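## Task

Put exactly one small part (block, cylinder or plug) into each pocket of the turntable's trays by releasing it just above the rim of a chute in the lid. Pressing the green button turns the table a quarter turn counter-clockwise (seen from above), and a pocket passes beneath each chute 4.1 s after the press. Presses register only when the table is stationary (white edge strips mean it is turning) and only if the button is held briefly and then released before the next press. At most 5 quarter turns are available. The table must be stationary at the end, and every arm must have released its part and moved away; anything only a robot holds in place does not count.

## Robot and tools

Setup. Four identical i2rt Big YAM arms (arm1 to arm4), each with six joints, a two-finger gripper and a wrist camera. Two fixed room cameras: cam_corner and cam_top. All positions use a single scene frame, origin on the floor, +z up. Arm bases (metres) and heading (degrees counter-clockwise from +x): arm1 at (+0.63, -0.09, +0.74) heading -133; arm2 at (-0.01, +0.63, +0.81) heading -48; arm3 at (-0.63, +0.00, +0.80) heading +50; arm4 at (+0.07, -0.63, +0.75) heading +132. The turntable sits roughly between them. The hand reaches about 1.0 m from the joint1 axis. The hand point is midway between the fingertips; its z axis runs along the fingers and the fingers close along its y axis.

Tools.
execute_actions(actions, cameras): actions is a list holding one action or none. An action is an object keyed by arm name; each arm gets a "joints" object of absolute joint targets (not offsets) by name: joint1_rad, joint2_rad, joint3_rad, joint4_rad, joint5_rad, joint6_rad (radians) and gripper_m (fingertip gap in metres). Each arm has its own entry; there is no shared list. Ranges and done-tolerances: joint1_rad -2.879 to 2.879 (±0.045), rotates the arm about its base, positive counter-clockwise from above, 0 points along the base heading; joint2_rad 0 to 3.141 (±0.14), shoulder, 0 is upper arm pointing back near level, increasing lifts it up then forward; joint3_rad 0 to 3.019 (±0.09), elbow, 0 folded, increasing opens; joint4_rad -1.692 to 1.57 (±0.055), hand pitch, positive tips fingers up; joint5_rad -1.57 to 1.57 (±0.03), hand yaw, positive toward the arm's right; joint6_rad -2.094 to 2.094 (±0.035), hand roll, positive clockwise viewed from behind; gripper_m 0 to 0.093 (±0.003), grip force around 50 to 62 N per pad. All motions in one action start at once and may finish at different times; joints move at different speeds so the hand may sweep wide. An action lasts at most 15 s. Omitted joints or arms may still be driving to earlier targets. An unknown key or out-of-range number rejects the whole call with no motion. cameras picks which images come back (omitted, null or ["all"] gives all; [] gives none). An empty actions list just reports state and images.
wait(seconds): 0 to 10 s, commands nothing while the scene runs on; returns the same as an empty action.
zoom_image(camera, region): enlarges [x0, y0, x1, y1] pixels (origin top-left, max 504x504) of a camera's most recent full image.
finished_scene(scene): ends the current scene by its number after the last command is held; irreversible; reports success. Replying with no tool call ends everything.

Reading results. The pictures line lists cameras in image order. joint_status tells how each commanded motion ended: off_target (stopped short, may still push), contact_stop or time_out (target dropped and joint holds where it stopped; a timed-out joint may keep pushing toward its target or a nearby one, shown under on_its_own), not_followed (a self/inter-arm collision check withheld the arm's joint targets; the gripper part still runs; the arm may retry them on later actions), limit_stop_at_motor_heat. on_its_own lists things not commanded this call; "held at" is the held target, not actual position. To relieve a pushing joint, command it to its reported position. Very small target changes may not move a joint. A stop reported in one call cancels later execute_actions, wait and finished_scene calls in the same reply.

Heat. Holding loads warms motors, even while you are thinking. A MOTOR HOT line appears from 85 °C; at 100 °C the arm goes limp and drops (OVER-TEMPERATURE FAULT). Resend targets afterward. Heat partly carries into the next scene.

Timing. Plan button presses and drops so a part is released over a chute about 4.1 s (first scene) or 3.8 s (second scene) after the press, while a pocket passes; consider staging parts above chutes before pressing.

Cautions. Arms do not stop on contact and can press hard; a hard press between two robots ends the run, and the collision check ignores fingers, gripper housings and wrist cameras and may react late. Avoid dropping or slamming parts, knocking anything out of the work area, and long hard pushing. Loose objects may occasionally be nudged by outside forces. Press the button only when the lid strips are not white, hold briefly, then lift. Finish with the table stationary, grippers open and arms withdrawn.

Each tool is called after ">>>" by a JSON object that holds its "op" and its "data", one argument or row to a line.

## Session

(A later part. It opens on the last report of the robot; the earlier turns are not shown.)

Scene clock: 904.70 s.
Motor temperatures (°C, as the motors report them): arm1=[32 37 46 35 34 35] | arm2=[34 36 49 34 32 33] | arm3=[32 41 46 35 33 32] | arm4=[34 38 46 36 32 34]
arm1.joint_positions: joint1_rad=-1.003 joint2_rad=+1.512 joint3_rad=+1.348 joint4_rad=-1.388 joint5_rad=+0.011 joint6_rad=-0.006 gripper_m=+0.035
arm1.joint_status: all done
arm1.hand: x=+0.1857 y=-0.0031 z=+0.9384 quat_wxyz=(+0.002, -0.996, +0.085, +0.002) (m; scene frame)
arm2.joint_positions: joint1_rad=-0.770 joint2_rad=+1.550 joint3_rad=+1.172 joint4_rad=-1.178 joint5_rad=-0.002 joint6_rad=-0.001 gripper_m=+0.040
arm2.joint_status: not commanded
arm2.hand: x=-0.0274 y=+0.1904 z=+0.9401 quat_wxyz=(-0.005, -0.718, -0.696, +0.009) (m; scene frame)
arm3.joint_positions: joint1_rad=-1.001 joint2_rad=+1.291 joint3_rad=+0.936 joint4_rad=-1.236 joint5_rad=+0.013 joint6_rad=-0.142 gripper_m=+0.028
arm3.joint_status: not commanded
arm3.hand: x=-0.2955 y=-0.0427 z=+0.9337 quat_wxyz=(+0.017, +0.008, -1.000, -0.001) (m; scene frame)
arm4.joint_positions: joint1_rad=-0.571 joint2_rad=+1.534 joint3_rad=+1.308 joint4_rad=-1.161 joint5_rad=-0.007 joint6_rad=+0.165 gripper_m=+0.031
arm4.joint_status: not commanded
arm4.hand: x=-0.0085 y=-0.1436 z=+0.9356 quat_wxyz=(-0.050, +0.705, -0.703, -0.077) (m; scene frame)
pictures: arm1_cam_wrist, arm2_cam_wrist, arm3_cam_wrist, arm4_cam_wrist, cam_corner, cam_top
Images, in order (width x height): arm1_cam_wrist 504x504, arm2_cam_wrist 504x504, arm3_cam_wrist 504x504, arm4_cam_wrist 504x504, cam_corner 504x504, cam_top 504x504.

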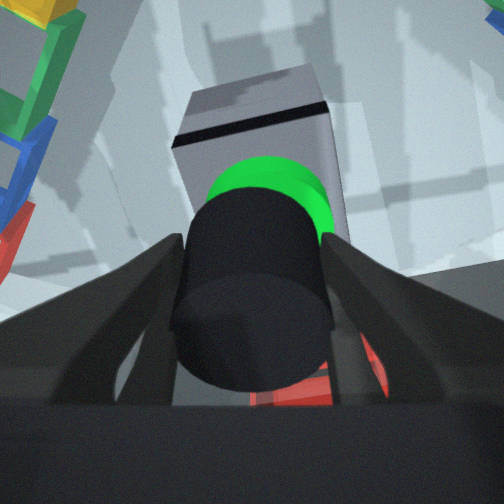

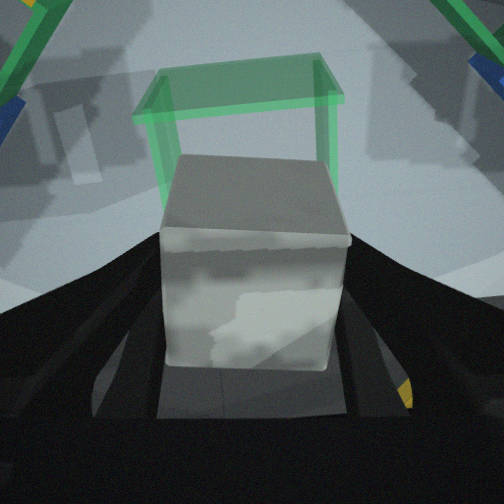

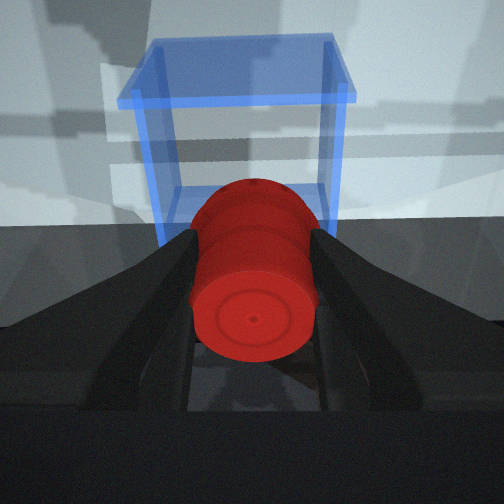

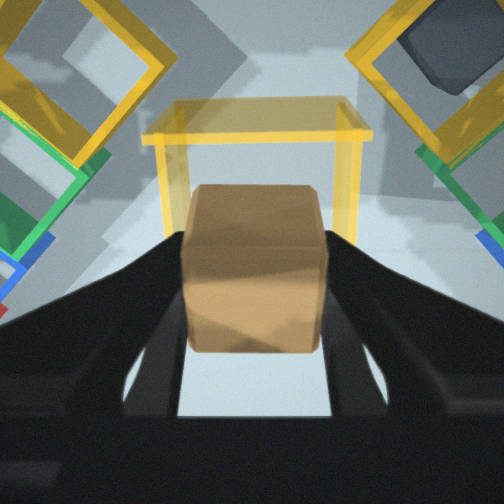

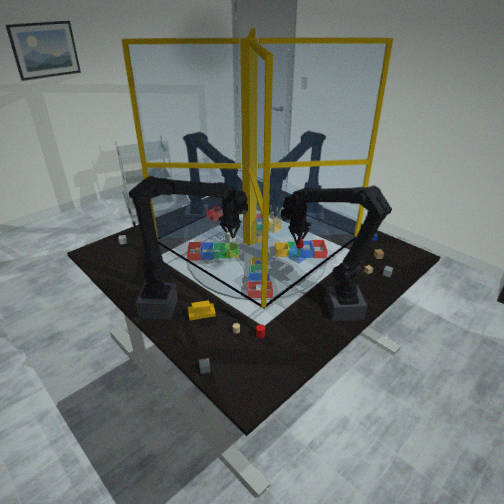

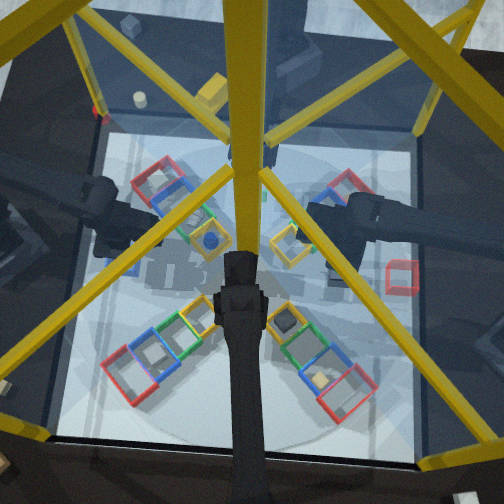

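>>> {"op": "execute_actions", "data": {
  "actions": [
    {"arm1":{"joints":{"joint3_rad":1.268,"joint4_rad":-1.305}}}
  ],
  "cameras": []
}}

>>> {"op": "execute_actions", "data": {
  "actions": [
    {"arm1":{"joints":{"joint2_rad":1.34,"joint3_rad":1.268,"joint4_rad":-1.50}}}
  ],
  "cameras": []
}}

>>> {"op": "execute_actions", "data": {
  "actions": [
    {"arm1":{"joints":{"joint1_rad":-1.105,"joint2_rad":1.235,"joint3_rad":1.075,"joint4_rad":-1.40}}}
  ],
  "cameras": []
}}

>>> {"op": "wait", "data": {
  "seconds": 1.35
}}

>>> {"op": "execute_actions", "data": {
  "actions": [
    {"arm1":{"joints":{"gripper_m":0.062}},"arm2":{"joints":{"gripper_m":0.065}},"arm3":{"joints":{"gripper_m":0.062}},"arm4":{"joints":{"gripper_m":0.062}}}
  ]
}}

Scene clock: 914.77 s.
Motor temperatures (°C, as the motors report them): arm1=[32 38 46 35 34 35] | arm2=[34 37 49 34 32 33] | arm3=[32 40 46 35 33 32] | arm4=[34 38 45 36 32 34]
arm1.joint_positions: joint1_rad=-1.003 joint2_rad=+1.483 joint3_rad=+1.302 joint4_rad=-1.323 joint5_rad=+0.011 joint6_rad=-0.006 gripper_m=+0.035
arm1.joint_status: all done
arm1.hand: x=+0.1863 y=-0.0033 z=+0.9334 quat_wxyz=(+0.004, -0.996, +0.085, +0.026) (m; scene frame)
arm2.joint_positions: joint1_rad=-0.770 joint2_rad=+1.550 joint3_rad=+1.172 joint4_rad=-1.178 joint5_rad=-0.002 joint6_rad=-0.001 gripper_m=+0.040
arm2.joint_status: not commanded
arm2.hand: x=-0.0274 y=+0.1904 z=+0.9401 quat_wxyz=(-0.005, -0.718, -0.696, +0.009) (m; scene frame)
arm3.joint_positions: joint1_rad=-1.001 joint2_rad=+1.291 joint3_rad=+0.936 joint4_rad=-1.236 joint5_rad=+0.013 joint6_rad=-0.142 gripper_m=+0.028
arm3.joint_status: not commanded
arm3.hand: x=-0.2955 y=-0.0427 z=+0.9337 quat_wxyz=(+0.017, +0.008, -1.000, -0.001) (m; scene frame)
arm4.joint_positions: joint1_rad=-0.571 joint2_rad=+1.534 joint3_rad=+1.308 joint4_rad=-1.161 joint5_rad=-0.007 joint6_rad=+0.165 gripper_m=+0.031
arm4.joint_status: not commanded
arm4.hand: x=-0.0085 y=-0.1436 z=+0.9354 quat_wxyz=(-0.050, +0.705, -0.703, -0.077) (m; scene frame)
pictures: none
No camera images: the call's "cameras" was empty. Leave "cameras" out to get every camera's image.

Scene clock: 915.87 s.
Motor temperatures (°C, as the motors report them): arm1=[32 38 46 35 34 35] | arm2=[34 37 49 34 32 33] | arm3=[32 40 46 35 33 32] | arm4=[34 38 45 36 32 34]
arm1.joint_positions: joint1_rad=-1.003 joint2_rad=+1.327 joint3_rad=+1.272 joint4_rad=-1.486 joint5_rad=+0.011 joint6_rad=-0.006 gripper_m=+0.035
arm1.joint_status: all done
arm1.hand: x=+0.2481 y=-0.0139 z=+0.9822 quat_wxyz=(+0.002, -0.996, +0.085, +0.007) (m; scene frame)
arm2.joint_positions: joint1_rad=-0.770 joint2_rad=+1.550 joint3_rad=+1.172 joint4_rad=-1.178 joint5_rad=-0.002 joint6_rad=-0.001 gripper_m=+0.040
arm2.joint_status: not commanded
arm2.hand: x=-0.0274 y=+0.1904 z=+0.9401 quat_wxyz=(-0.005, -0.718, -0.696, +0.009) (m; scene frame)
arm3.joint_positions: joint1_rad=-1.001 joint2_rad=+1.291 joint3_rad=+0.936 joint4_rad=-1.236 joint5_rad=+0.013 joint6_rad=-0.142 gripper_m=+0.028
arm3.joint_status: not commanded
arm3.hand: x=-0.2955 y=-0.0427 z=+0.9337 quat_wxyz=(+0.017, +0.008, -1.000, -0.001) (m; scene frame)
arm4.joint_positions: joint1_rad=-0.571 joint2_rad=+1.534 joint3_rad=+1.308 joint4_rad=-1.161 joint5_rad=-0.007 joint6_rad=+0.165 gripper_m=+0.031
arm4.joint_status: not commanded
arm4.hand: x=-0.0085 y=-0.1436 z=+0.9354 quat_wxyz=(-0.050, +0.705, -0.703, -0.077) (m; scene frame)
pictures: none
No camera images: the call's "cameras" was empty. Leave "cameras" out to get every camera's image.

Scene clock: 916.83 s.
Motor temperatures (°C, as the motors report them): arm1=[32 38 46 35 34 35] | arm2=[34 37 49 34 32 33] | arm3=[32 40 46 35 33 32] | arm4=[34 38 45 36 32 34]
arm1.joint_positions: joint1_rad=-1.111 joint2_rad=+1.240 joint3_rad=+1.080 joint4_rad=-1.416 joint5_rad=+0.010 joint6_rad=-0.006 gripper_m=+0.035
arm1.joint_status: all done
arm1.hand: x=+0.3025 y=+0.0128 z=+0.9392 quat_wxyz=(+0.001, -0.990, +0.138, -0.010) (m; scene frame)
arm2.joint_positions: joint1_rad=-0.770 joint2_rad=+1.550 joint3_rad=+1.172 joint4_rad=-1.178 joint5_rad=-0.002 joint6_rad=-0.001 gripper_m=+0.040
arm2.joint_status: not commanded
arm2.hand: x=-0.0274 y=+0.1904 z=+0.9401 quat_wxyz=(-0.005, -0.718, -0.696, +0.009) (m; scene frame)
arm3.joint_positions: joint1_rad=-1.001 joint2_rad=+1.291 joint3_rad=+0.936 joint4_rad=-1.236 joint5_rad=+0.013 joint6_rad=-0.142 gripper_m=+0.028
arm3.joint_status: not commanded
arm3.hand: x=-0.2955 y=-0.0427 z=+0.9337 quat_wxyz=(+0.017, +0.008, -1.000, -0.001) (m; scene frame)
arm4.joint_positions: joint1_rad=-0.571 joint2_rad=+1.534 joint3_rad=+1.308 joint4_rad=-1.161 joint5_rad=-0.007 joint6_rad=+0.165 gripper_m=+0.031
arm4.joint_status: not commanded
arm4.hand: x=-0.0085 y=-0.1436 z=+0.9356 quat_wxyz=(-0.050, +0.705, -0.703, -0.077) (m; scene frame)
pictures: none
No camera images: the call's "cameras" was empty. Leave "cameras" out to get every camera's image.

Scene clock: 918.20 s.
Motor temperatures (°C, as the motors report them): arm1=[32 38 46 35 34 35] | arm2=[34 37 49 34 32 33] | arm3=[32 40 46 35 33 32] | arm4=[34 38 45 36 32 34]
arm1.joint_positions: joint1_rad=-1.111 joint2_rad=+1.240 joint3_rad=+1.080 joint4_rad=-1.416 joint5_rad=+0.010 joint6_rad=-0.006 gripper_m=+0.035
arm1.joint_status: all done
arm1.hand: x=+0.3025 y=+0.0128 z=+0.9392 quat_wxyz=(+0.001, -0.990, +0.138, -0.010) (m; scene frame)
arm2.joint_positions: joint1_rad=-0.770 joint2_rad=+1.550 joint3_rad=+1.172 joint4_rad=-1.178 joint5_rad=-0.002 joint6_rad=-0.001 gripper_m=+0.040
arm2.joint_status: not commanded
arm2.hand: x=-0.0274 y=+0.1904 z=+0.9401 quat_wxyz=(-0.005, -0.718, -0.696, +0.009) (m; scene frame)
arm3.joint_positions: joint1_rad=-1.001 joint2_rad=+1.291 joint3_rad=+0.936 joint4_rad=-1.236 joint5_rad=+0.013 joint6_rad=-0.142 gripper_m=+0.028
arm3.joint_status: not commanded
arm3.hand: x=-0.2955 y=-0.0427 z=+0.9337 quat_wxyz=(+0.017, +0.008, -1.000, -0.001) (m; scene frame)
arm4.joint_positions: joint1_rad=-0.571 joint2_rad=+1.534 joint3_rad=+1.308 joint4_rad=-1.161 joint5_rad=-0.007 joint6_rad=+0.165 gripper_m=+0.031
arm4.joint_status: not commanded
arm4.hand: x=-0.0085 y=-0.1436 z=+0.9356 quat_wxyz=(-0.050, +0.705, -0.703, -0.077) (m; scene frame)
wait: 1.37 s; at rest by 0.27 s
pictures: arm1_cam_wrist, arm2_cam_wrist, arm3_cam_wrist, arm4_cam_wrist, cam_corner, cam_top
Images, in order (width x height): arm1_cam_wrist 504x504, arm2_cam_wrist 504x504, arm3_cam_wrist 504x504, arm4_cam_wrist 504x504, cam_corner 504x504, cam_top 504x504.

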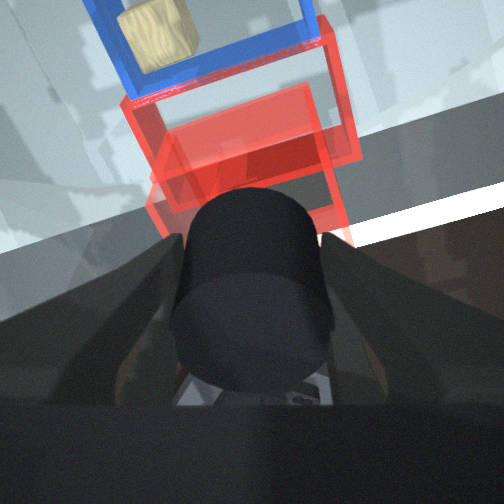

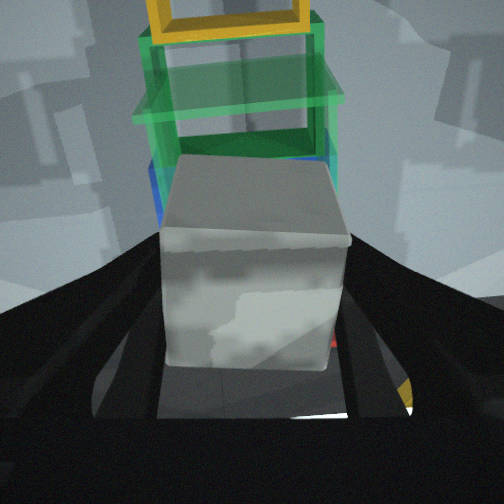

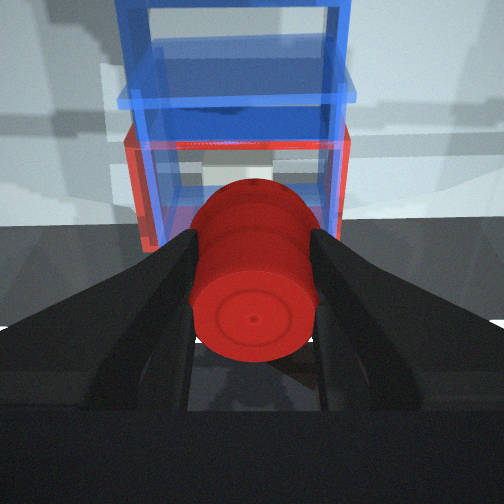

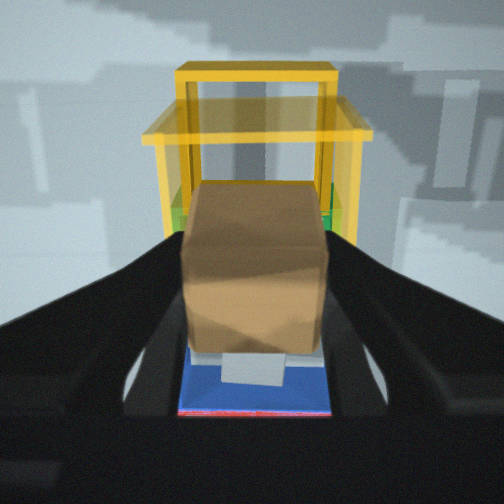

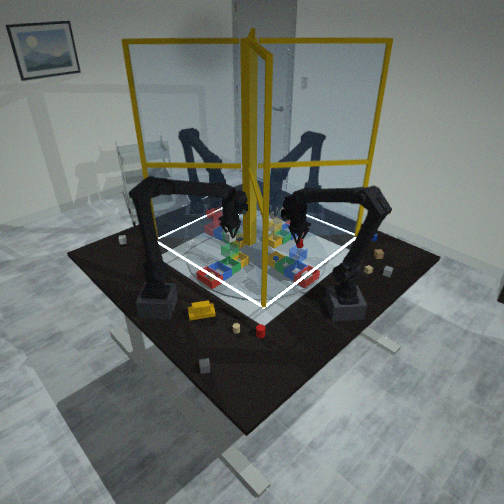

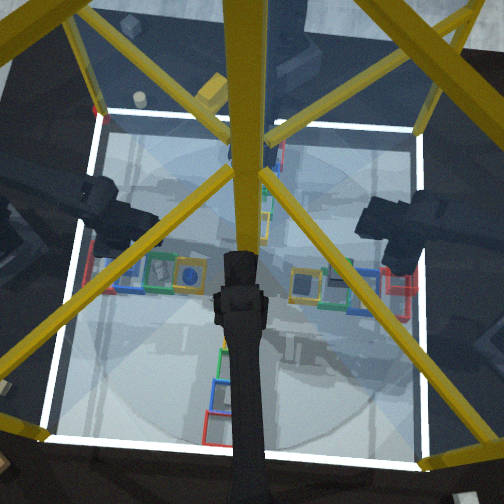

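Scene clock: 918.80 s.
Motor temperatures (°C, as the motors report them): arm1=[32 38 46 35 34 35] | arm2=[34 37 49 34 32 33] | arm3=[32 40 46 35 33 32] | arm4=[34 38 45 36 32 34]
arm1.joint_positions: joint1_rad=-1.111 joint2_rad=+1.240 joint3_rad=+1.080 joint4_rad=-1.416 joint5_rad=+0.010 joint6_rad=-0.006 gripper_m=+0.062
arm1.joint_status: all done
arm1.hand: x=+0.3025 y=+0.0128 z=+0.9392 quat_wxyz=(+0.001, -0.990, +0.138, -0.010) (m; scene frame)
arm2.joint_positions: joint1_rad=-0.770 joint2_rad=+1.550 joint3_rad=+1.172 joint4_rad=-1.178 joint5_rad=-0.002 joint6_rad=-0.001 gripper_m=+0.065
arm2.joint_status: all done
arm2.hand: x=-0.0274 y=+0.1904 z=+0.9401 quat_wxyz=(-0.005, -0.718, -0.696, +0.009) (m; scene frame)
arm3.joint_positions: joint1_rad=-1.001 joint2_rad=+1.291 joint3_rad=+0.936 joint4_rad=-1.236 joint5_rad=+0.013 joint6_rad=-0.142 gripper_m=+0.062
arm3.joint_status: all done
arm3.hand: x=-0.2955 y=-0.0427 z=+0.9337 quat_wxyz=(+0.017, +0.009, -1.000, -0.001) (m; scene frame)
arm4.joint_positions: joint1_rad=-0.571 joint2_rad=+1.534 joint3_rad=+1.308 joint4_rad=-1.161 joint5_rad=-0.007 joint6_rad=+0.165 gripper_m=+0.062
arm4.joint_status: all done
arm4.hand: x=-0.0085 y=-0.1436 z=+0.9354 quat_wxyz=(-0.050, +0.705, -0.703, -0.077) (m; scene frame)
pictures: arm1_cam_wrist, arm2_cam_wrist, arm3_cam_wrist, arm4_cam_wrist, cam_corner, cam_top
Images, in order (width x height): arm1_cam_wrist 504x504, arm2_cam_wrist 504x504, arm3_cam_wrist 504x504, arm4_cam_wrist 504x504, cam_corner 504x504, cam_top 504x504.

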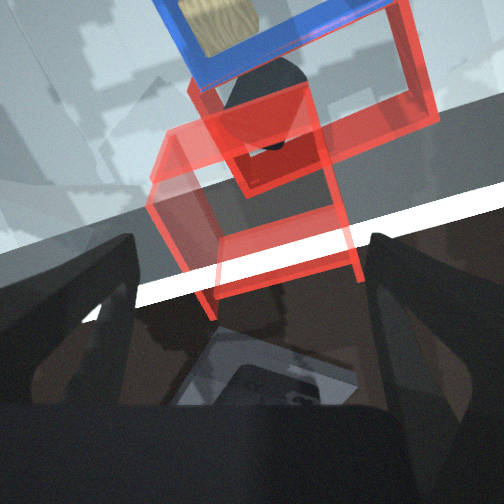

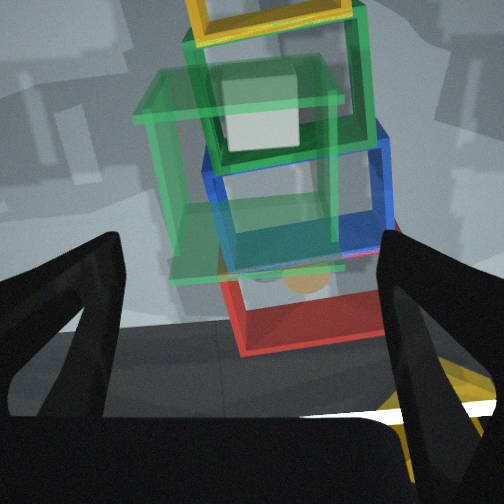

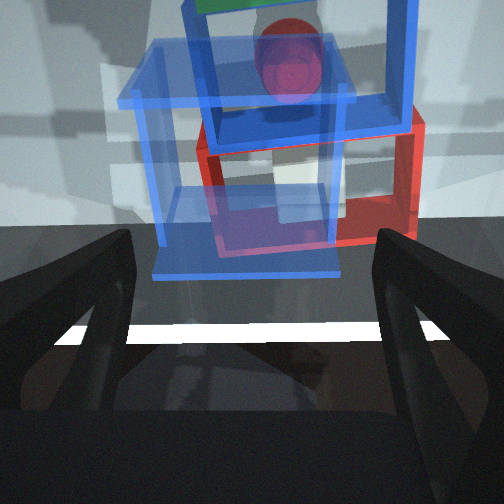

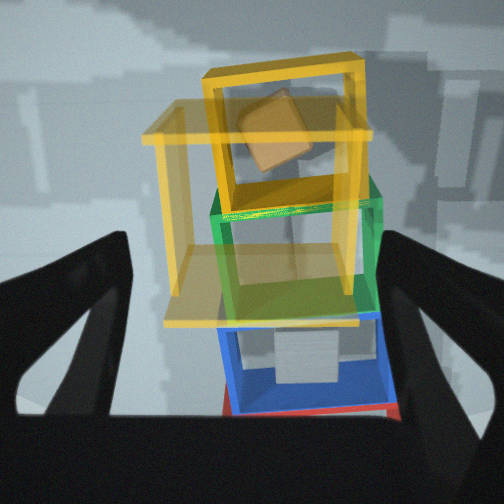

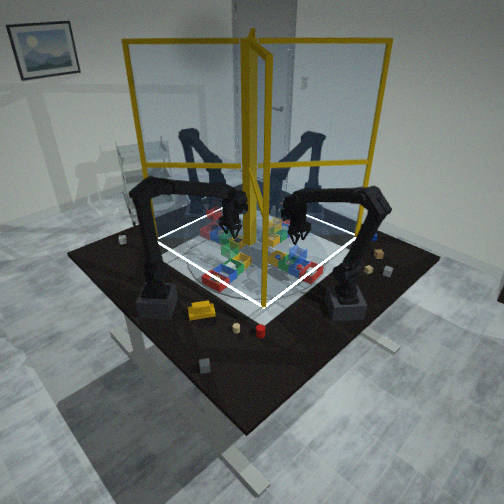

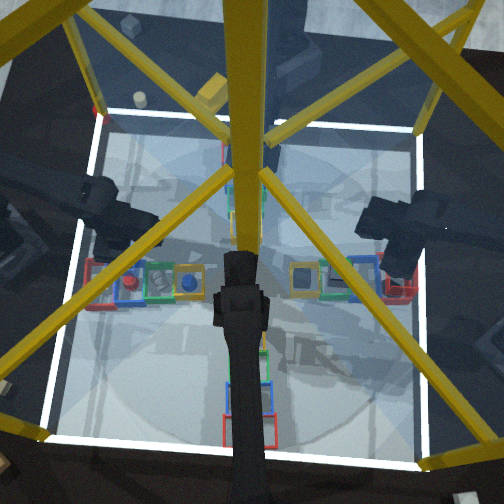

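>>> {"op": "execute_actions", "data": {
  "actions": [
    {"arm1":{"joints":{"joint2_rad":0.902,"joint3_rad":0.987,"joint4_rad":-1.667,"gripper_m":0.08}},"arm2":{"joints":{"joint2_rad":1.072,"joint3_rad":0.917,"joint4_rad":-1.408,"gripper_m":0.094}},"arm3":{"joints":{"joint2_rad":1.07,"joint3_rad":0.92,"joint4_rad":-1.44,"gripper_m":0.094}},"arm4":{"joints":{"joint2_rad":1.073,"joint3_rad":1.067,"joint4_rad":-1.565,"gripper_m":0.094}}}
  ],
  "cameras": []
}}

>>> {"op": "execute_actions", "data": {
  "actions": [
    {"arm1":{"joints":{"joint1_rad":0.673}},"arm2":{"joints":{"joint1_rad":-2.55,"joint6_rad":0.0}},"arm3":{"joints":{"joint1_rad":-2.37,"joint6_rad":0.0}},"arm4":{"joints":{"joint1_rad":0.84,"joint6_rad":0.0}}}
  ],
  "cameras": []
}}

>>> {"op": "execute_actions", "data": {
  "actions": [
    {"arm1":{"joints":{"joint2_rad":1.68,"joint3_rad":1.26,"joint4_rad":-1.11}},"arm2":{"joints":{"joint2_rad":1.64,"joint3_rad":1.04,"joint4_rad":-0.93}},"arm3":{"joints":{"joint2_rad":1.66,"joint3_rad":1.14,"joint4_rad":-1.01}},"arm4":{"joints":{"joint2_rad":1.70,"joint3_rad":1.30,"joint4_rad":-1.125}}}
  ]
}}

Scene clock: 967.23 s.
Motor temperatures (°C, as the motors report them): arm1=[32 37 45 35 34 35] | arm2=[34 37 49 34 32 33] | arm3=[32 40 46 35 33 32] | arm4=[34 39 45 36 32 34]
arm1.joint_positions: joint1_rad=-1.111 joint2_rad=+0.891 joint3_rad=+0.988 joint4_rad=-1.654 joint5_rad=+0.010 joint6_rad=-0.006 gripper_m=+0.080
arm1.joint_status: all done
arm1.hand: x=+0.4160 y=-0.0199 z=+0.9959 quat_wxyz=(+0.002, -0.990, +0.138, -0.001) (m; scene frame)
arm2.joint_positions: joint1_rad=-0.770 joint2_rad=+1.062 joint3_rad=+0.920 joint4_rad=-1.399 joint5_rad=-0.002 joint6_rad=-0.001 gripper_m=+0.094
arm2.joint_status: all done
arm2.hand: x=-0.0216 y=+0.3491 z=+1.0102 quat_wxyz=(-0.010, -0.718, -0.695, +0.015) (m; scene frame)
arm3.joint_positions: joint1_rad=-1.001 joint2_rad=+1.059 joint3_rad=+0.919 joint4_rad=-1.424 joint5_rad=+0.013 joint6_rad=-0.142 gripper_m=+0.094
arm3.joint_status: all done
arm3.hand: x=-0.3547 y=-0.0358 z=+0.9945 quat_wxyz=(+0.004, +0.009, -1.000, +0.001) (m; scene frame)
arm4.joint_positions: joint1_rad=-0.571 joint2_rad=+1.065 joint3_rad=+1.074 joint4_rad=-1.559 joint5_rad=-0.007 joint6_rad=+0.165 gripper_m=+0.094
arm4.joint_status: all done
arm4.hand: x=+0.0265 y=-0.3490 z=+1.0038 quat_wxyz=(-0.002, +0.708, -0.706, -0.010) (m; scene frame)
pictures: none
No camera images: the call's "cameras" was empty. Leave "cameras" out to get every camera's image.

Scene clock: 969.10 s.
Motor temperatures (°C, as the motors report them): arm1=[32 37 46 35 34 35] | arm2=[34 37 49 34 32 33] | arm3=[32 40 46 35 33 32] | arm4=[34 39 45 36 32 34]
arm1.joint_positions: joint1_rad=+0.668 joint2_rad=+0.892 joint3_rad=+0.988 joint4_rad=-1.654 joint5_rad=+0.009 joint6_rad=-0.006 gripper_m=+0.080
arm1.joint_status: all done
arm1.hand: x=+0.6078 y=-0.3030 z=+1.0012 quat_wxyz=(-0.009, -0.731, -0.682, +0.006) (m; scene frame)
arm2.joint_positions: joint1_rad=-2.549 joint2_rad=+1.066 joint3_rad=+0.920 joint4_rad=-1.399 joint5_rad=-0.002 joint6_rad=-0.001 gripper_m=+0.094
arm2.joint_status: all done
arm2.hand: x=-0.2860 y=+0.6987 z=+1.0093 quat_wxyz=(-0.002, -0.993, +0.120, +0.016) (m; scene frame)
arm3.joint_positions: joint1_rad=-2.368 joint2_rad=+1.062 joint3_rad=+0.919 joint4_rad=-1.424 joint5_rad=+0.012 joint6_rad=-0.007 gripper_m=+0.094
arm3.joint_status: all done
arm3.hand: x=-0.6085 y=-0.2736 z=+0.9942 quat_wxyz=(+0.011, -0.676, -0.737, +0.006) (m; scene frame)
arm4.joint_positions: joint1_rad=+0.834 joint2_rad=+1.069 joint3_rad=+1.074 joint4_rad=-1.559 joint5_rad=-0.007 joint6_rad=+0.014 gripper_m=+0.094
arm4.joint_status: all done
arm4.hand: x=-0.2102 y=-0.6312 z=+1.0033 quat_wxyz=(+0.005, +1.000, -0.006, -0.009) (m; scene frame)
pictures: none
No camera images: the call's "cameras" was empty. Leave "cameras" out to get every camera's image.

Scene clock: 970.50 s.
Motor temperatures (°C, as the motors report them): arm1=[32 37 46 35 34 35] | arm2=[34 37 50 34 32 33] | arm3=[32 40 46 35 33 32] | arm4=[34 39 45 36 32 34]
arm1.joint_positions: joint1_rad=+0.668 joint2_rad=+1.687 joint3_rad=+1.245 joint4_rad=-1.125 joint5_rad=+0.009 joint6_rad=-0.006 gripper_m=+0.080
arm1.joint_status: all done
arm1.hand: x=+0.5905 y=-0.5633 z=+0.8347 quat_wxyz=(-0.006, -0.731, -0.682, +0.003) (m; scene frame)
arm2.joint_positions: joint1_rad=-2.549 joint2_rad=+1.643 joint3_rad=+1.024 joint4_rad=-0.942 joint5_rad=-0.002 joint6_rad=-0.001 gripper_m=+0.094
arm2.joint_status: all done
arm2.hand: x=-0.4310 y=+0.7334 z=+0.8526 quat_wxyz=(-0.003, -0.993, +0.120, +0.008) (m; scene frame)
arm3.joint_positions: joint1_rad=-2.368 joint2_rad=+1.675 joint3_rad=+1.118 joint4_rad=-1.027 joint5_rad=+0.012 joint6_rad=-0.007 gripper_m=+0.094
arm3.joint_status: all done
arm3.hand: x=-0.5966 y=-0.4456 z=+0.8507 quat_wxyz=(+0.017, -0.676, -0.737, +0.000) (m; scene frame)
arm4.joint_positions: joint1_rad=+0.834 joint2_rad=+1.722 joint3_rad=+1.271 joint4_rad=-1.134 joint5_rad=-0.007 joint6_rad=+0.014 gripper_m=+0.094
arm4.joint_status: all done
arm4.hand: x=-0.4116 y=-0.6321 z=+0.8345 quat_wxyz=(+0.004, +1.000, -0.006, +0.007) (m; scene frame)
pictures: arm1_cam_wrist, arm2_cam_wrist, arm3_cam_wrist, arm4_cam_wrist, cam_corner, cam_top
Images, in order (width x height): arm1_cam_wrist 504x504, arm2_cam_wrist 504x504, arm3_cam_wrist 504x504, arm4_cam_wrist 504x504, cam_corner 504x504, cam_top 504x504.

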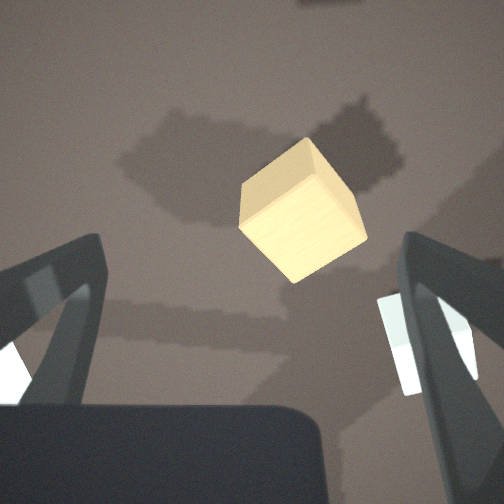

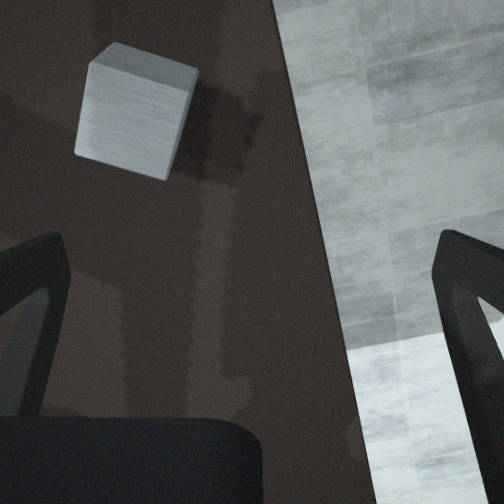

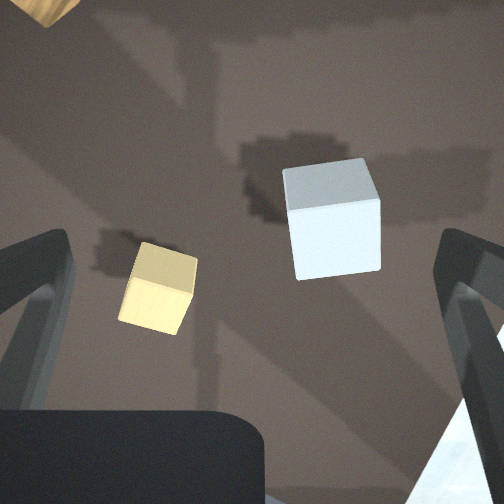

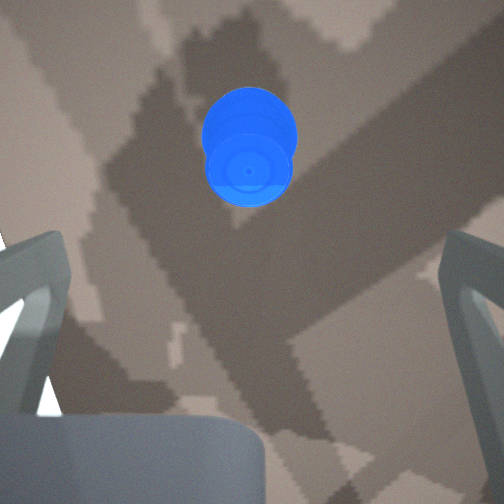

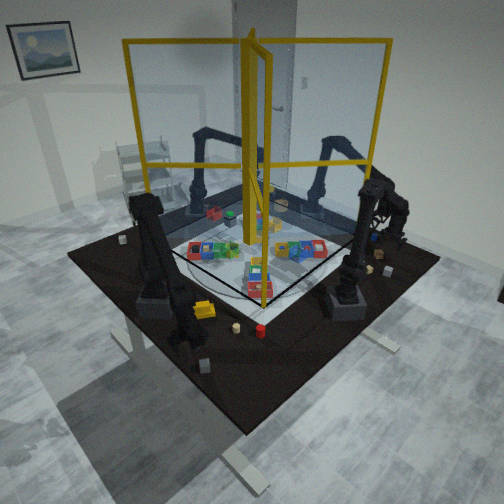

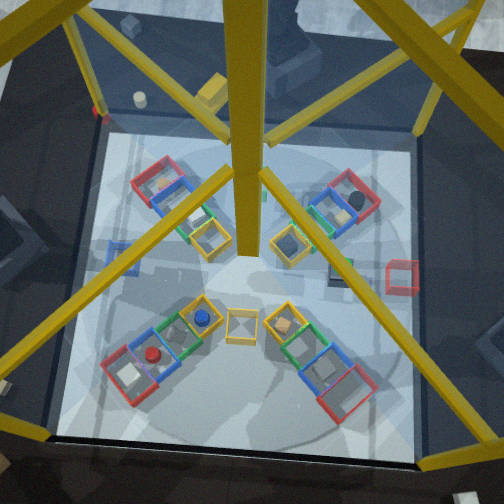

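>>> {"op": "execute_actions", "data": {
  "actions": [
    {"arm1":{"joints":{"joint1_rad":0.612,"joint6_rad":-0.71,"gripper_m":0.09}},"arm2":{"joints":{"joint1_rad":-2.435,"joint6_rad":0.40}},"arm3":{"joints":{"joint1_rad":-2.47,"joint6_rad":-0.16,"gripper_m":0.075}},"arm4":{"joints":{"joint2_rad":1.825,"joint3_rad":1.165,"joint4_rad":-0.90}}}
  ],
  "cameras": []
}}

>>> {"op": "execute_actions", "data": {
  "actions": [
    {"arm1":{"joints":{"joint2_rad":1.745,"joint3_rad":1.056,"joint4_rad":-0.872}},"arm2":{"joints":{"joint2_rad":1.865,"joint3_rad":0.978,"joint4_rad":-0.673}},"arm3":{"joints":{"joint2_rad":1.755,"joint3_rad":0.888,"joint4_rad":-0.693}}}
  ],
  "cameras": ["arm1_cam_wrist","arm2_cam_wrist","arm3_cam_wrist","arm4_cam_wrist"]
}}

Scene clock: 1022.87 s.
Motor temperatures (°C, as the motors report them): arm1=[32 39 47 35 34 35] | arm2=[34 38 50 34 32 33] | arm3=[32 41 46 35 33 32] | arm4=[34 40 47 36 32 34]
arm1.joint_positions: joint1_rad=+0.609 joint2_rad=+1.687 joint3_rad=+1.245 joint4_rad=-1.125 joint5_rad=+0.009 joint6_rad=-0.702 gripper_m=+0.090
arm1.joint_status: all done
arm1.hand: x=+0.5625 y=-0.5602 z=+0.8343 quat_wxyz=(-0.005, -0.481, -0.877, +0.005) (m; scene frame)
arm2.joint_positions: joint1_rad=-2.429 joint2_rad=+1.643 joint3_rad=+1.024 joint4_rad=-0.942 joint5_rad=-0.002 joint6_rad=+0.389 gripper_m=+0.094
arm2.joint_status: all done
arm2.hand: x=-0.4403 y=+0.6827 z=+0.8529 quat_wxyz=(-0.005, -0.968, +0.253, +0.007) (m; scene frame)
arm3.joint_positions: joint1_rad=-2.477 joint2_rad=+1.675 joint3_rad=+1.118 joint4_rad=-1.027 joint5_rad=+0.012 joint6_rad=-0.152 gripper_m=+0.075
arm3.joint_status: all done
arm3.hand: x=-0.6458 y=-0.4465 z=+0.8513 quat_wxyz=(+0.017, -0.663, -0.748, -0.001) (m; scene frame)
arm4.joint_positions: joint1_rad=+0.834 joint2_rad=+1.844 joint3_rad=+1.162 joint4_rad=-0.910 joint5_rad=-0.007 joint6_rad=+0.014 gripper_m=+0.094
arm4.joint_status: all done
arm4.hand: x=-0.4055 y=-0.6322 z=+0.7421 quat_wxyz=(+0.004, +1.000, -0.006, +0.011) (m; scene frame)
pictures: none
No camera images: the call's "cameras" was empty. Leave "cameras" out to get every camera's image.

Scene clock: 1023.97 s.
Motor temperatures (°C, as the motors report them): arm1=[32 39 46 35 34 35] | arm2=[34 38 50 34 32 33] | arm3=[32 41 46 35 33 32] | arm4=[34 40 47 36 32 34]
arm1.joint_positions: joint1_rad=+0.609 joint2_rad=+1.738 joint3_rad=+1.055 joint4_rad=-0.887 joint5_rad=+0.009 joint6_rad=-0.702 gripper_m=+0.090
arm1.joint_status: all done
arm1.hand: x=+0.5678 y=-0.5303 z=+0.7500 quat_wxyz=(-0.004, -0.481, -0.877, +0.003) (m; scene frame)
arm2.joint_positions: joint1_rad=-2.429 joint2_rad=+1.869 joint3_rad=+0.972 joint4_rad=-0.685 joint5_rad=-0.002 joint6_rad=+0.389 gripper_m=+0.094
arm2.joint_status: all done
arm2.hand: x=-0.4442 y=+0.6826 z=+0.7455 quat_wxyz=(-0.003, -0.968, +0.253, -0.003) (m; scene frame)
arm3.joint_positions: joint1_rad=-2.477 joint2_rad=+1.765 joint3_rad=+0.876 joint4_rad=-0.711 joint5_rad=+0.012 joint6_rad=-0.152 gripper_m=+0.075
arm3.joint_status: all done
arm3.hand: x=-0.6454 y=-0.3908 z=+0.7462 quat_wxyz=(+0.022, -0.663, -0.748, -0.007) (m; scene frame)
arm4.joint_positions: joint1_rad=+0.834 joint2_rad=+1.844 joint3_rad=+1.162 joint4_rad=-0.910 joint5_rad=-0.007 joint6_rad=+0.014 gripper_m=+0.094
arm4.joint_status: not commanded
arm4.hand: x=-0.4055 y=-0.6322 z=+0.7421 quat_wxyz=(+0.004, +1.000, -0.006, +0.011) (m; scene frame)
pictures: arm1_cam_wrist, arm2_cam_wrist, arm3_cam_wrist, arm4_cam_wrist
Images, in order (width x height): arm1_cam_wrist 504x504, arm2_cam_wrist 504x504, arm3_cam_wrist 504x504, arm4_cam_wrist 504x504.

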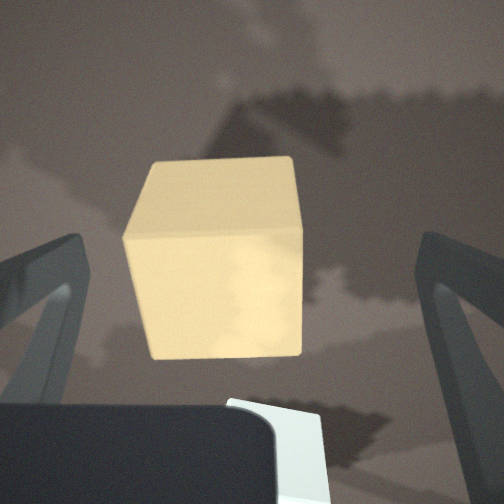

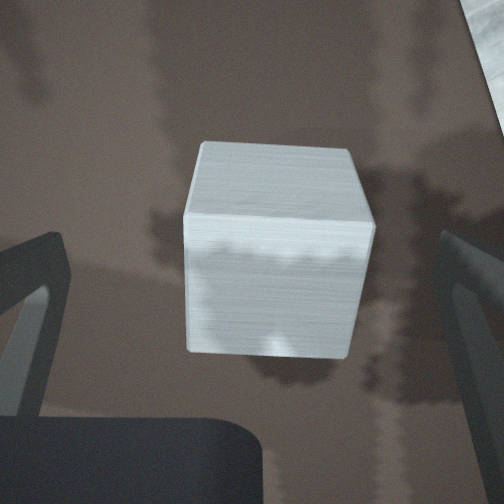

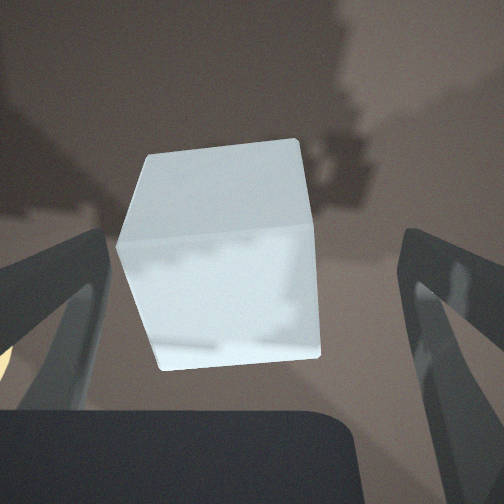

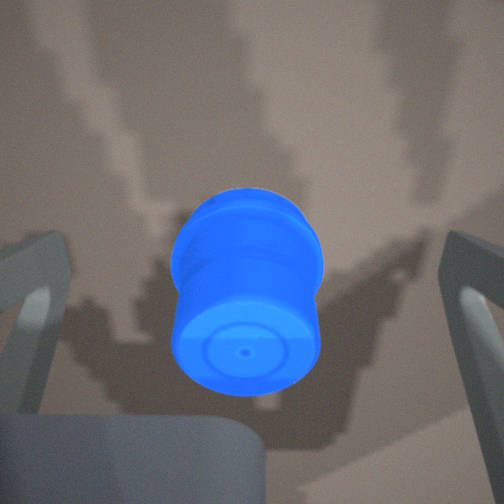

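>>> {"op": "execute_actions", "data": {
  "actions": [
    {"arm1":{"joints":{"gripper_m":0.018}},"arm2":{"joints":{"gripper_m":0.025}},"arm3":{"joints":{"gripper_m":0.025}},"arm4":{"joints":{"gripper_m":0.015}}}
  ],
  "cameras": []
}}

>>> {"op": "execute_actions", "data": {
  "actions": [
    {"arm1":{"joints":{"joint2_rad":0.902,"joint3_rad":0.987,"joint4_rad":-1.667}},"arm2":{"joints":{"joint2_rad":1.072,"joint3_rad":0.917,"joint4_rad":-1.408}},"arm3":{"joints":{"joint2_rad":1.07,"joint3_rad":0.92,"joint4_rad":-1.44}}}
  ],
  "cameras": []
}}

>>> {"op": "execute_actions", "data": {
  "actions": [
    {"arm1":{"joints":{"joint1_rad":-1.008,"joint6_rad":0.0}},"arm2":{"joints":{"joint1_rad":-0.768,"joint6_rad":0.01}},"arm3":{"joints":{"joint1_rad":-1.003,"joint6_rad":-0.15}}}
  ],
  "cameras": []
}}

>>> {"op": "execute_actions", "data": {
  "actions": [
    {"arm1":{"joints":{"joint2_rad":1.235,"joint3_rad":1.47,"joint4_rad":-1.47}},"arm2":{"joints":{"joint2_rad":1.551,"joint3_rad":1.27,"joint4_rad":-1.261}},"arm3":{"joints":{"joint2_rad":1.281,"joint3_rad":1.04,"joint4_rad":-1.271}}}
  ],
  "cameras": []
}}

>>> {"op": "execute_actions", "data": {
  "actions": [
    {"arm1":{"joints":{"joint2_rad":1.513}},"arm2":{"joints":{"joint3_rad":1.173,"joint4_rad":-1.165}},"arm3":{"joints":{"joint3_rad":0.94,"joint4_rad":-1.22}}}
  ],
  "cameras": []
}}

>>> {"op": "execute_actions", "data": {
  "actions": [
    {"arm1":{"joints":{"joint3_rad":1.338,"joint4_rad":-1.375}}}
  ]
}}

Scene clock: 1036.00 s.
Motor temperatures (°C, as the motors report them): arm1=[32 38 45 35 34 35] | arm2=[34 38 49 34 32 33] | arm3=[32 41 45 35 33 32] | arm4=[34 40 45 36 32 34]
arm1.joint_positions: joint1_rad=+0.609 joint2_rad=+1.738 joint3_rad=+1.055 joint4_rad=-0.887 joint5_rad=+0.009 joint6_rad=-0.703 gripper_m=+0.039
arm1.joint_status: gripper_m off_target (ended at +0.039, target +0.018)
arm1.hand: x=+0.5678 y=-0.5303 z=+0.7500 quat_wxyz=(-0.004, -0.481, -0.877, +0.003) (m; scene frame)
arm2.joint_positions: joint1_rad=-2.430 joint2_rad=+1.869 joint3_rad=+0.972 joint4_rad=-0.684 joint5_rad=-0.001 joint6_rad=+0.390 gripper_m=+0.039
arm2.joint_status: gripper_m off_target (ended at +0.039, target +0.025)
arm2.hand: x=-0.4443 y=+0.6828 z=+0.7455 quat_wxyz=(-0.003, -0.967, +0.253, -0.002) (m; scene frame)
arm3.joint_positions: joint1_rad=-2.477 joint2_rad=+1.765 joint3_rad=+0.876 joint4_rad=-0.710 joint5_rad=+0.012 joint6_rad=-0.153 gripper_m=+0.040
arm3.joint_status: gripper_m off_target (ended at +0.040, target +0.025)
arm3.hand: x=-0.6451 y=-0.3911 z=+0.7461 quat_wxyz=(+0.022, -0.662, -0.749, -0.007) (m; scene frame)
arm4.joint_positions: joint1_rad=+0.834 joint2_rad=+1.836 joint3_rad=+1.162 joint4_rad=-0.907 joint5_rad=-0.008 joint6_rad=+0.014 gripper_m=+0.028
arm4.joint_status: gripper_m off_target (ended at +0.028, target +0.015)
arm4.hand: x=-0.4074 y=-0.6323 z=+0.7457 quat_wxyz=(+0.005, +1.000, -0.006, +0.005) (m; scene frame)
pictures: none
No camera images: the call's "cameras" was empty. Leave "cameras" out to get every camera's image.

Scene clock: 1037.37 s.
Motor temperatures (°C, as the motors report them): arm1=[32 38 45 35 34 35] | arm2=[34 38 49 34 32 33] | arm3=[32 41 45 35 33 32] | arm4=[34 40 45 36 32 34]
arm1.joint_positions: joint1_rad=+0.609 joint2_rad=+0.897 joint3_rad=+0.984 joint4_rad=-1.652 joint5_rad=+0.009 joint6_rad=-0.703 gripper_m=+0.039
arm1.joint_status: all done
arm1.hand: x=+0.5949 y=-0.3019 z=+0.9984 quat_wxyz=(-0.005, -0.480, -0.877, +0.006) (m; scene frame)
arm2.joint_positions: joint1_rad=-2.430 joint2_rad=+1.070 joint3_rad=+0.904 joint4_rad=-1.397 joint5_rad=-0.001 joint6_rad=+0.390 gripper_m=+0.039
arm2.joint_status: all done
arm2.hand: x=-0.2882 y=+0.6651 z=+1.0027 quat_wxyz=(-0.005, -0.967, +0.253, +0.007) (m; scene frame)
arm3.joint_positions: joint1_rad=-2.477 joint2_rad=+1.073 joint3_rad=+0.876 joint4_rad=-1.423 joint5_rad=+0.012 joint6_rad=-0.153 gripper_m=+0.040
arm3.joint_status: all done
arm3.hand: x=-0.6382 y=-0.2614 z=+0.9761 quat_wxyz=(+0.029, -0.662, -0.749, -0.015) (m; scene frame)
arm4.joint_positions: joint1_rad=+0.834 joint2_rad=+1.836 joint3_rad=+1.162 joint4_rad=-0.907 joint5_rad=-0.008 joint6_rad=+0.014 gripper_m=+0.028
arm4.joint_status: not commanded
arm4.hand: x=-0.4074 y=-0.6323 z=+0.7457 quat_wxyz=(+0.005, +1.000, -0.006, +0.005) (m; scene frame)
pictures: none
No camera images: the call's "cameras" was empty. Leave "cameras" out to get every camera's image.

Scene clock: 1039.20 s.
Motor temperatures (°C, as the motors report them): arm1=[32 38 45 35 34 35] | arm2=[34 38 49 34 32 33] | arm3=[32 41 46 35 33 32] | arm4=[34 40 45 36 32 34]
arm1.joint_positions: joint1_rad=-1.003 joint2_rad=+0.897 joint3_rad=+0.984 joint4_rad=-1.652 joint5_rad=+0.011 joint6_rad=-0.008 gripper_m=+0.039
arm1.joint_status: all done
arm1.hand: x=+0.4098 y=-0.0427 z=+0.9932 quat_wxyz=(+0.001, -0.996, +0.084, -0.005) (m; scene frame)
arm2.joint_positions: joint1_rad=-0.768 joint2_rad=+1.070 joint3_rad=+0.904 joint4_rad=-1.397 joint5_rad=-0.004 joint6_rad=+0.021 gripper_m=+0.039
arm2.joint_status: all done
arm2.hand: x=-0.0207 y=+0.3528 z=+1.0022 quat_wxyz=(-0.003, -0.725, -0.688, +0.006) (m; scene frame)
arm3.joint_positions: joint1_rad=-1.005 joint2_rad=+1.073 joint3_rad=+0.876 joint4_rad=-1.423 joint5_rad=+0.010 joint6_rad=-0.153 gripper_m=+0.040
arm3.joint_status: all done
arm3.hand: x=-0.3673 y=-0.0346 z=+0.9751 quat_wxyz=(+0.031, +0.012, -0.999, -0.004) (m; scene frame)
arm4.joint_positions: joint1_rad=+0.834 joint2_rad=+1.836 joint3_rad=+1.162 joint4_rad=-0.907 joint5_rad=-0.008 joint6_rad=+0.014 gripper_m=+0.028
arm4.joint_status: not commanded
arm4.hand: x=-0.4074 y=-0.6323 z=+0.7457 quat_wxyz=(+0.005, +1.000, -0.006, +0.005) (m; scene frame)
pictures: none
No camera images: the call's "cameras" was empty. Leave "cameras" out to get every camera's image.

Scene clock: 1040.47 s.
Motor temperatures (°C, as the motors report them): arm1=[32 38 46 35 34 35] | arm2=[34 38 49 34 32 33] | arm3=[32 40 46 35 33 32] | arm4=[34 40 45 36 32 34]
arm1.joint_positions: joint1_rad=-1.003 joint2_rad=+1.237 joint3_rad=+1.428 joint4_rad=-1.480 joint5_rad=+0.011 joint6_rad=-0.008 gripper_m=+0.039
arm1.joint_status: all done
arm1.hand: x=+0.2267 y=-0.0093 z=+1.0811 quat_wxyz=(+0.014, -0.988, +0.085, +0.132) (m; scene frame)
arm2.joint_positions: joint1_rad=-0.768 joint2_rad=+1.563 joint3_rad=+1.230 joint4_rad=-1.263 joint5_rad=-0.004 joint6_rad=+0.021 gripper_m=+0.039
arm2.joint_status: all done
arm2.hand: x=-0.0263 y=+0.1895 z=+0.9554 quat_wxyz=(+0.009, -0.725, -0.688, -0.006) (m; scene frame)
arm3.joint_positions: joint1_rad=-1.005 joint2_rad=+1.294 joint3_rad=+0.994 joint4_rad=-1.283 joint5_rad=+0.010 joint6_rad=-0.153 gripper_m=+0.040
arm3.joint_status: all done
arm3.hand: x=-0.2857 y=-0.0450 z=+0.9534 quat_wxyz=(+0.013, +0.012, -1.000, -0.001) (m; scene frame)
arm4.joint_positions: joint1_rad=+0.834 joint2_rad=+1.836 joint3_rad=+1.162 joint4_rad=-0.907 joint5_rad=-0.008 joint6_rad=+0.014 gripper_m=+0.028
arm4.joint_status: not commanded
arm4.hand: x=-0.4074 y=-0.6323 z=+0.7457 quat_wxyz=(+0.005, +1.000, -0.006, +0.005) (m; scene frame)
pictures: none
No camera images: the call's "cameras" was empty. Leave "cameras" out to get every camera's image.

Scene clock: 1041.70 s.
Motor temperatures (°C, as the motors report them): arm1=[32 38 46 35 34 35] | arm2=[34 38 49 34 32 33] | arm3=[32 40 46 35 33 32] | arm4=[34 40 45 36 32 34]
arm1.joint_positions: joint1_rad=-1.003 joint2_rad=+1.523 joint3_rad=+1.439 joint4_rad=-1.480 joint5_rad=+0.011 joint6_rad=-0.008 gripper_m=+0.039
arm1.joint_status: all done
arm1.hand: x=+0.1805 y=-0.0019 z=+0.9679 quat_wxyz=(+0.001, -0.996, +0.084, -0.004) (m; scene frame)
arm2.joint_positions: joint1_rad=-0.768 joint2_rad=+1.558 joint3_rad=+1.166 joint4_rad=-1.178 joint5_rad=-0.004 joint6_rad=+0.021 gripper_m=+0.039
arm2.joint_status: all done
arm2.hand: x=-0.0263 y=+0.1928 z=+0.9348 quat_wxyz=(-0.001, -0.725, -0.688, +0.003) (m; scene frame)
arm3.joint_positions: joint1_rad=-1.005 joint2_rad=+1.294 joint3_rad=+0.930 joint4_rad=-1.235 joint5_rad=+0.010 joint6_rad=-0.153 gripper_m=+0.040
arm3.joint_status: all done
arm3.hand: x=-0.2977 y=-0.0433 z=+0.9306 quat_wxyz=(+0.021, +0.012, -1.000, -0.002) (m; scene frame)
arm4.joint_positions: joint1_rad=+0.834 joint2_rad=+1.836 joint3_rad=+1.162 joint4_rad=-0.907 joint5_rad=-0.008 joint6_rad=+0.014 gripper_m=+0.028
arm4.joint_status: not commanded
arm4.hand: x=-0.4074 y=-0.6323 z=+0.7457 quat_wxyz=(+0.005, +1.000, -0.006, +0.005) (m; scene frame)
pictures: none
No camera images: the call's "cameras" was empty. Leave "cameras" out to get every camera's image.

Scene clock: 1042.57 s.
Motor temperatures (°C, as the motors report them): arm1=[32 38 46 35 34 35] | arm2=[34 38 50 34 32 33] | arm3=[32 40 46 35 33 32] | arm4=[34 40 45 36 32 34]
arm1.joint_positions: joint1_rad=-1.003 joint2_rad=+1.507 joint3_rad=+1.355 joint4_rad=-1.387 joint5_rad=+0.011 joint6_rad=-0.008 gripper_m=+0.039
arm1.joint_status: all done
arm1.hand: x=+0.1836 y=-0.0027 z=+0.9431 quat_wxyz=(+0.002, -0.996, +0.084, +0.009) (m; scene frame)
arm2.joint_positions: joint1_rad=-0.768 joint2_rad=+1.558 joint3_rad=+1.166 joint4_rad=-1.178 joint5_rad=-0.004 joint6_rad=+0.021 gripper_m=+0.039
arm2.joint_status: not commanded
arm2.hand: x=-0.0263 y=+0.1928 z=+0.9348 quat_wxyz=(-0.001, -0.725, -0.688, +0.003) (m; scene frame)
arm3.joint_positions: joint1_rad=-1.005 joint2_rad=+1.294 joint3_rad=+0.930 joint4_rad=-1.235 joint5_rad=+0.010 joint6_rad=-0.153 gripper_m=+0.040
arm3.joint_status: not commanded
arm3.hand: x=-0.2977 y=-0.0433 z=+0.9306 quat_wxyz=(+0.021, +0.012, -1.000, -0.002) (m; scene frame)
arm4.joint_positions: joint1_rad=+0.834 joint2_rad=+1.836 joint3_rad=+1.162 joint4_rad=-0.907 joint5_rad=-0.008 joint6_rad=+0.014 gripper_m=+0.028
arm4.joint_status: not commanded
arm4.hand: x=-0.4074 y=-0.6323 z=+0.7457 quat_wxyz=(+0.005, +1.000, -0.006, +0.005) (m; scene frame)
pictures: arm1_cam_wrist, arm2_cam_wrist, arm3_cam_wrist, arm4_cam_wrist, cam_corner, cam_top
Images, in order (width x height): arm1_cam_wrist 504x504, arm2_cam_wrist 504x504, arm3_cam_wrist 504x504, arm4_cam_wrist 504x504, cam_corner 504x504, cam_top 504x504.

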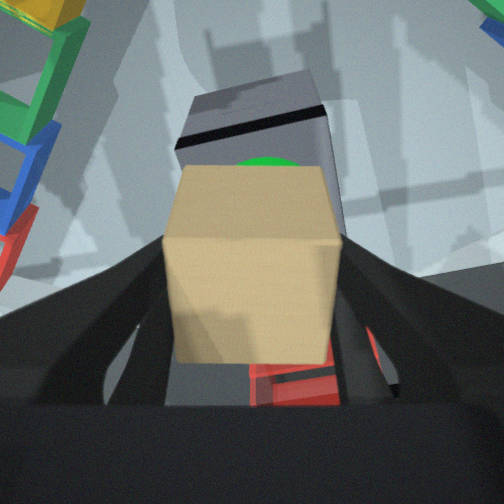

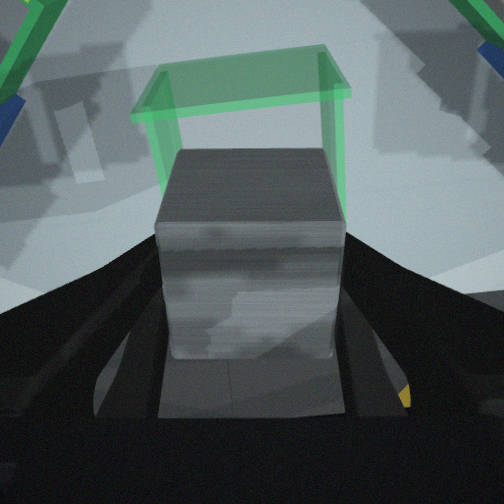

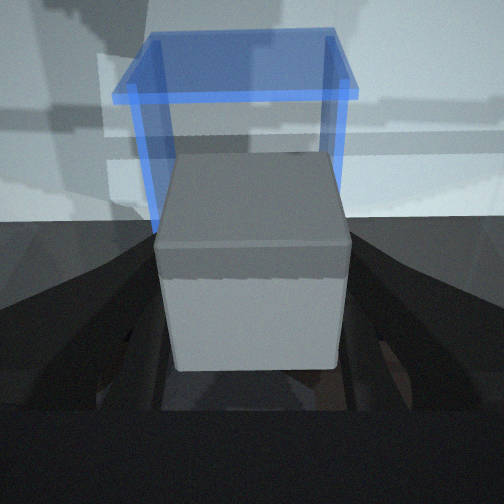

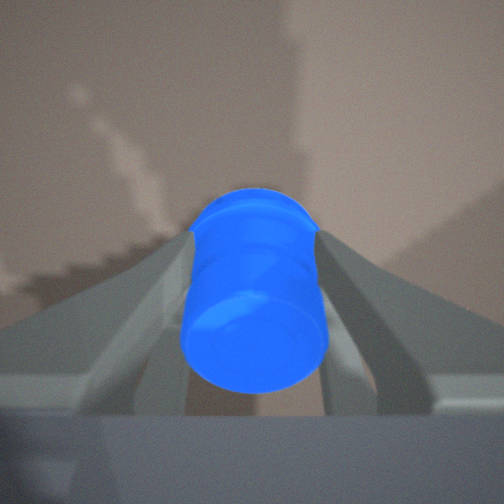

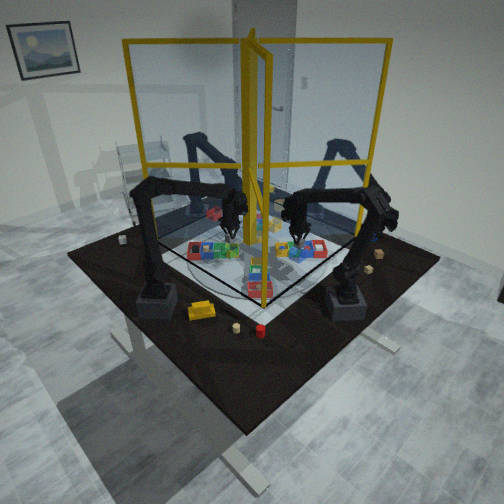

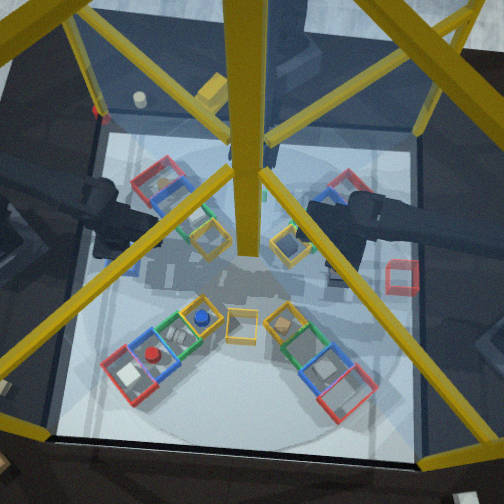

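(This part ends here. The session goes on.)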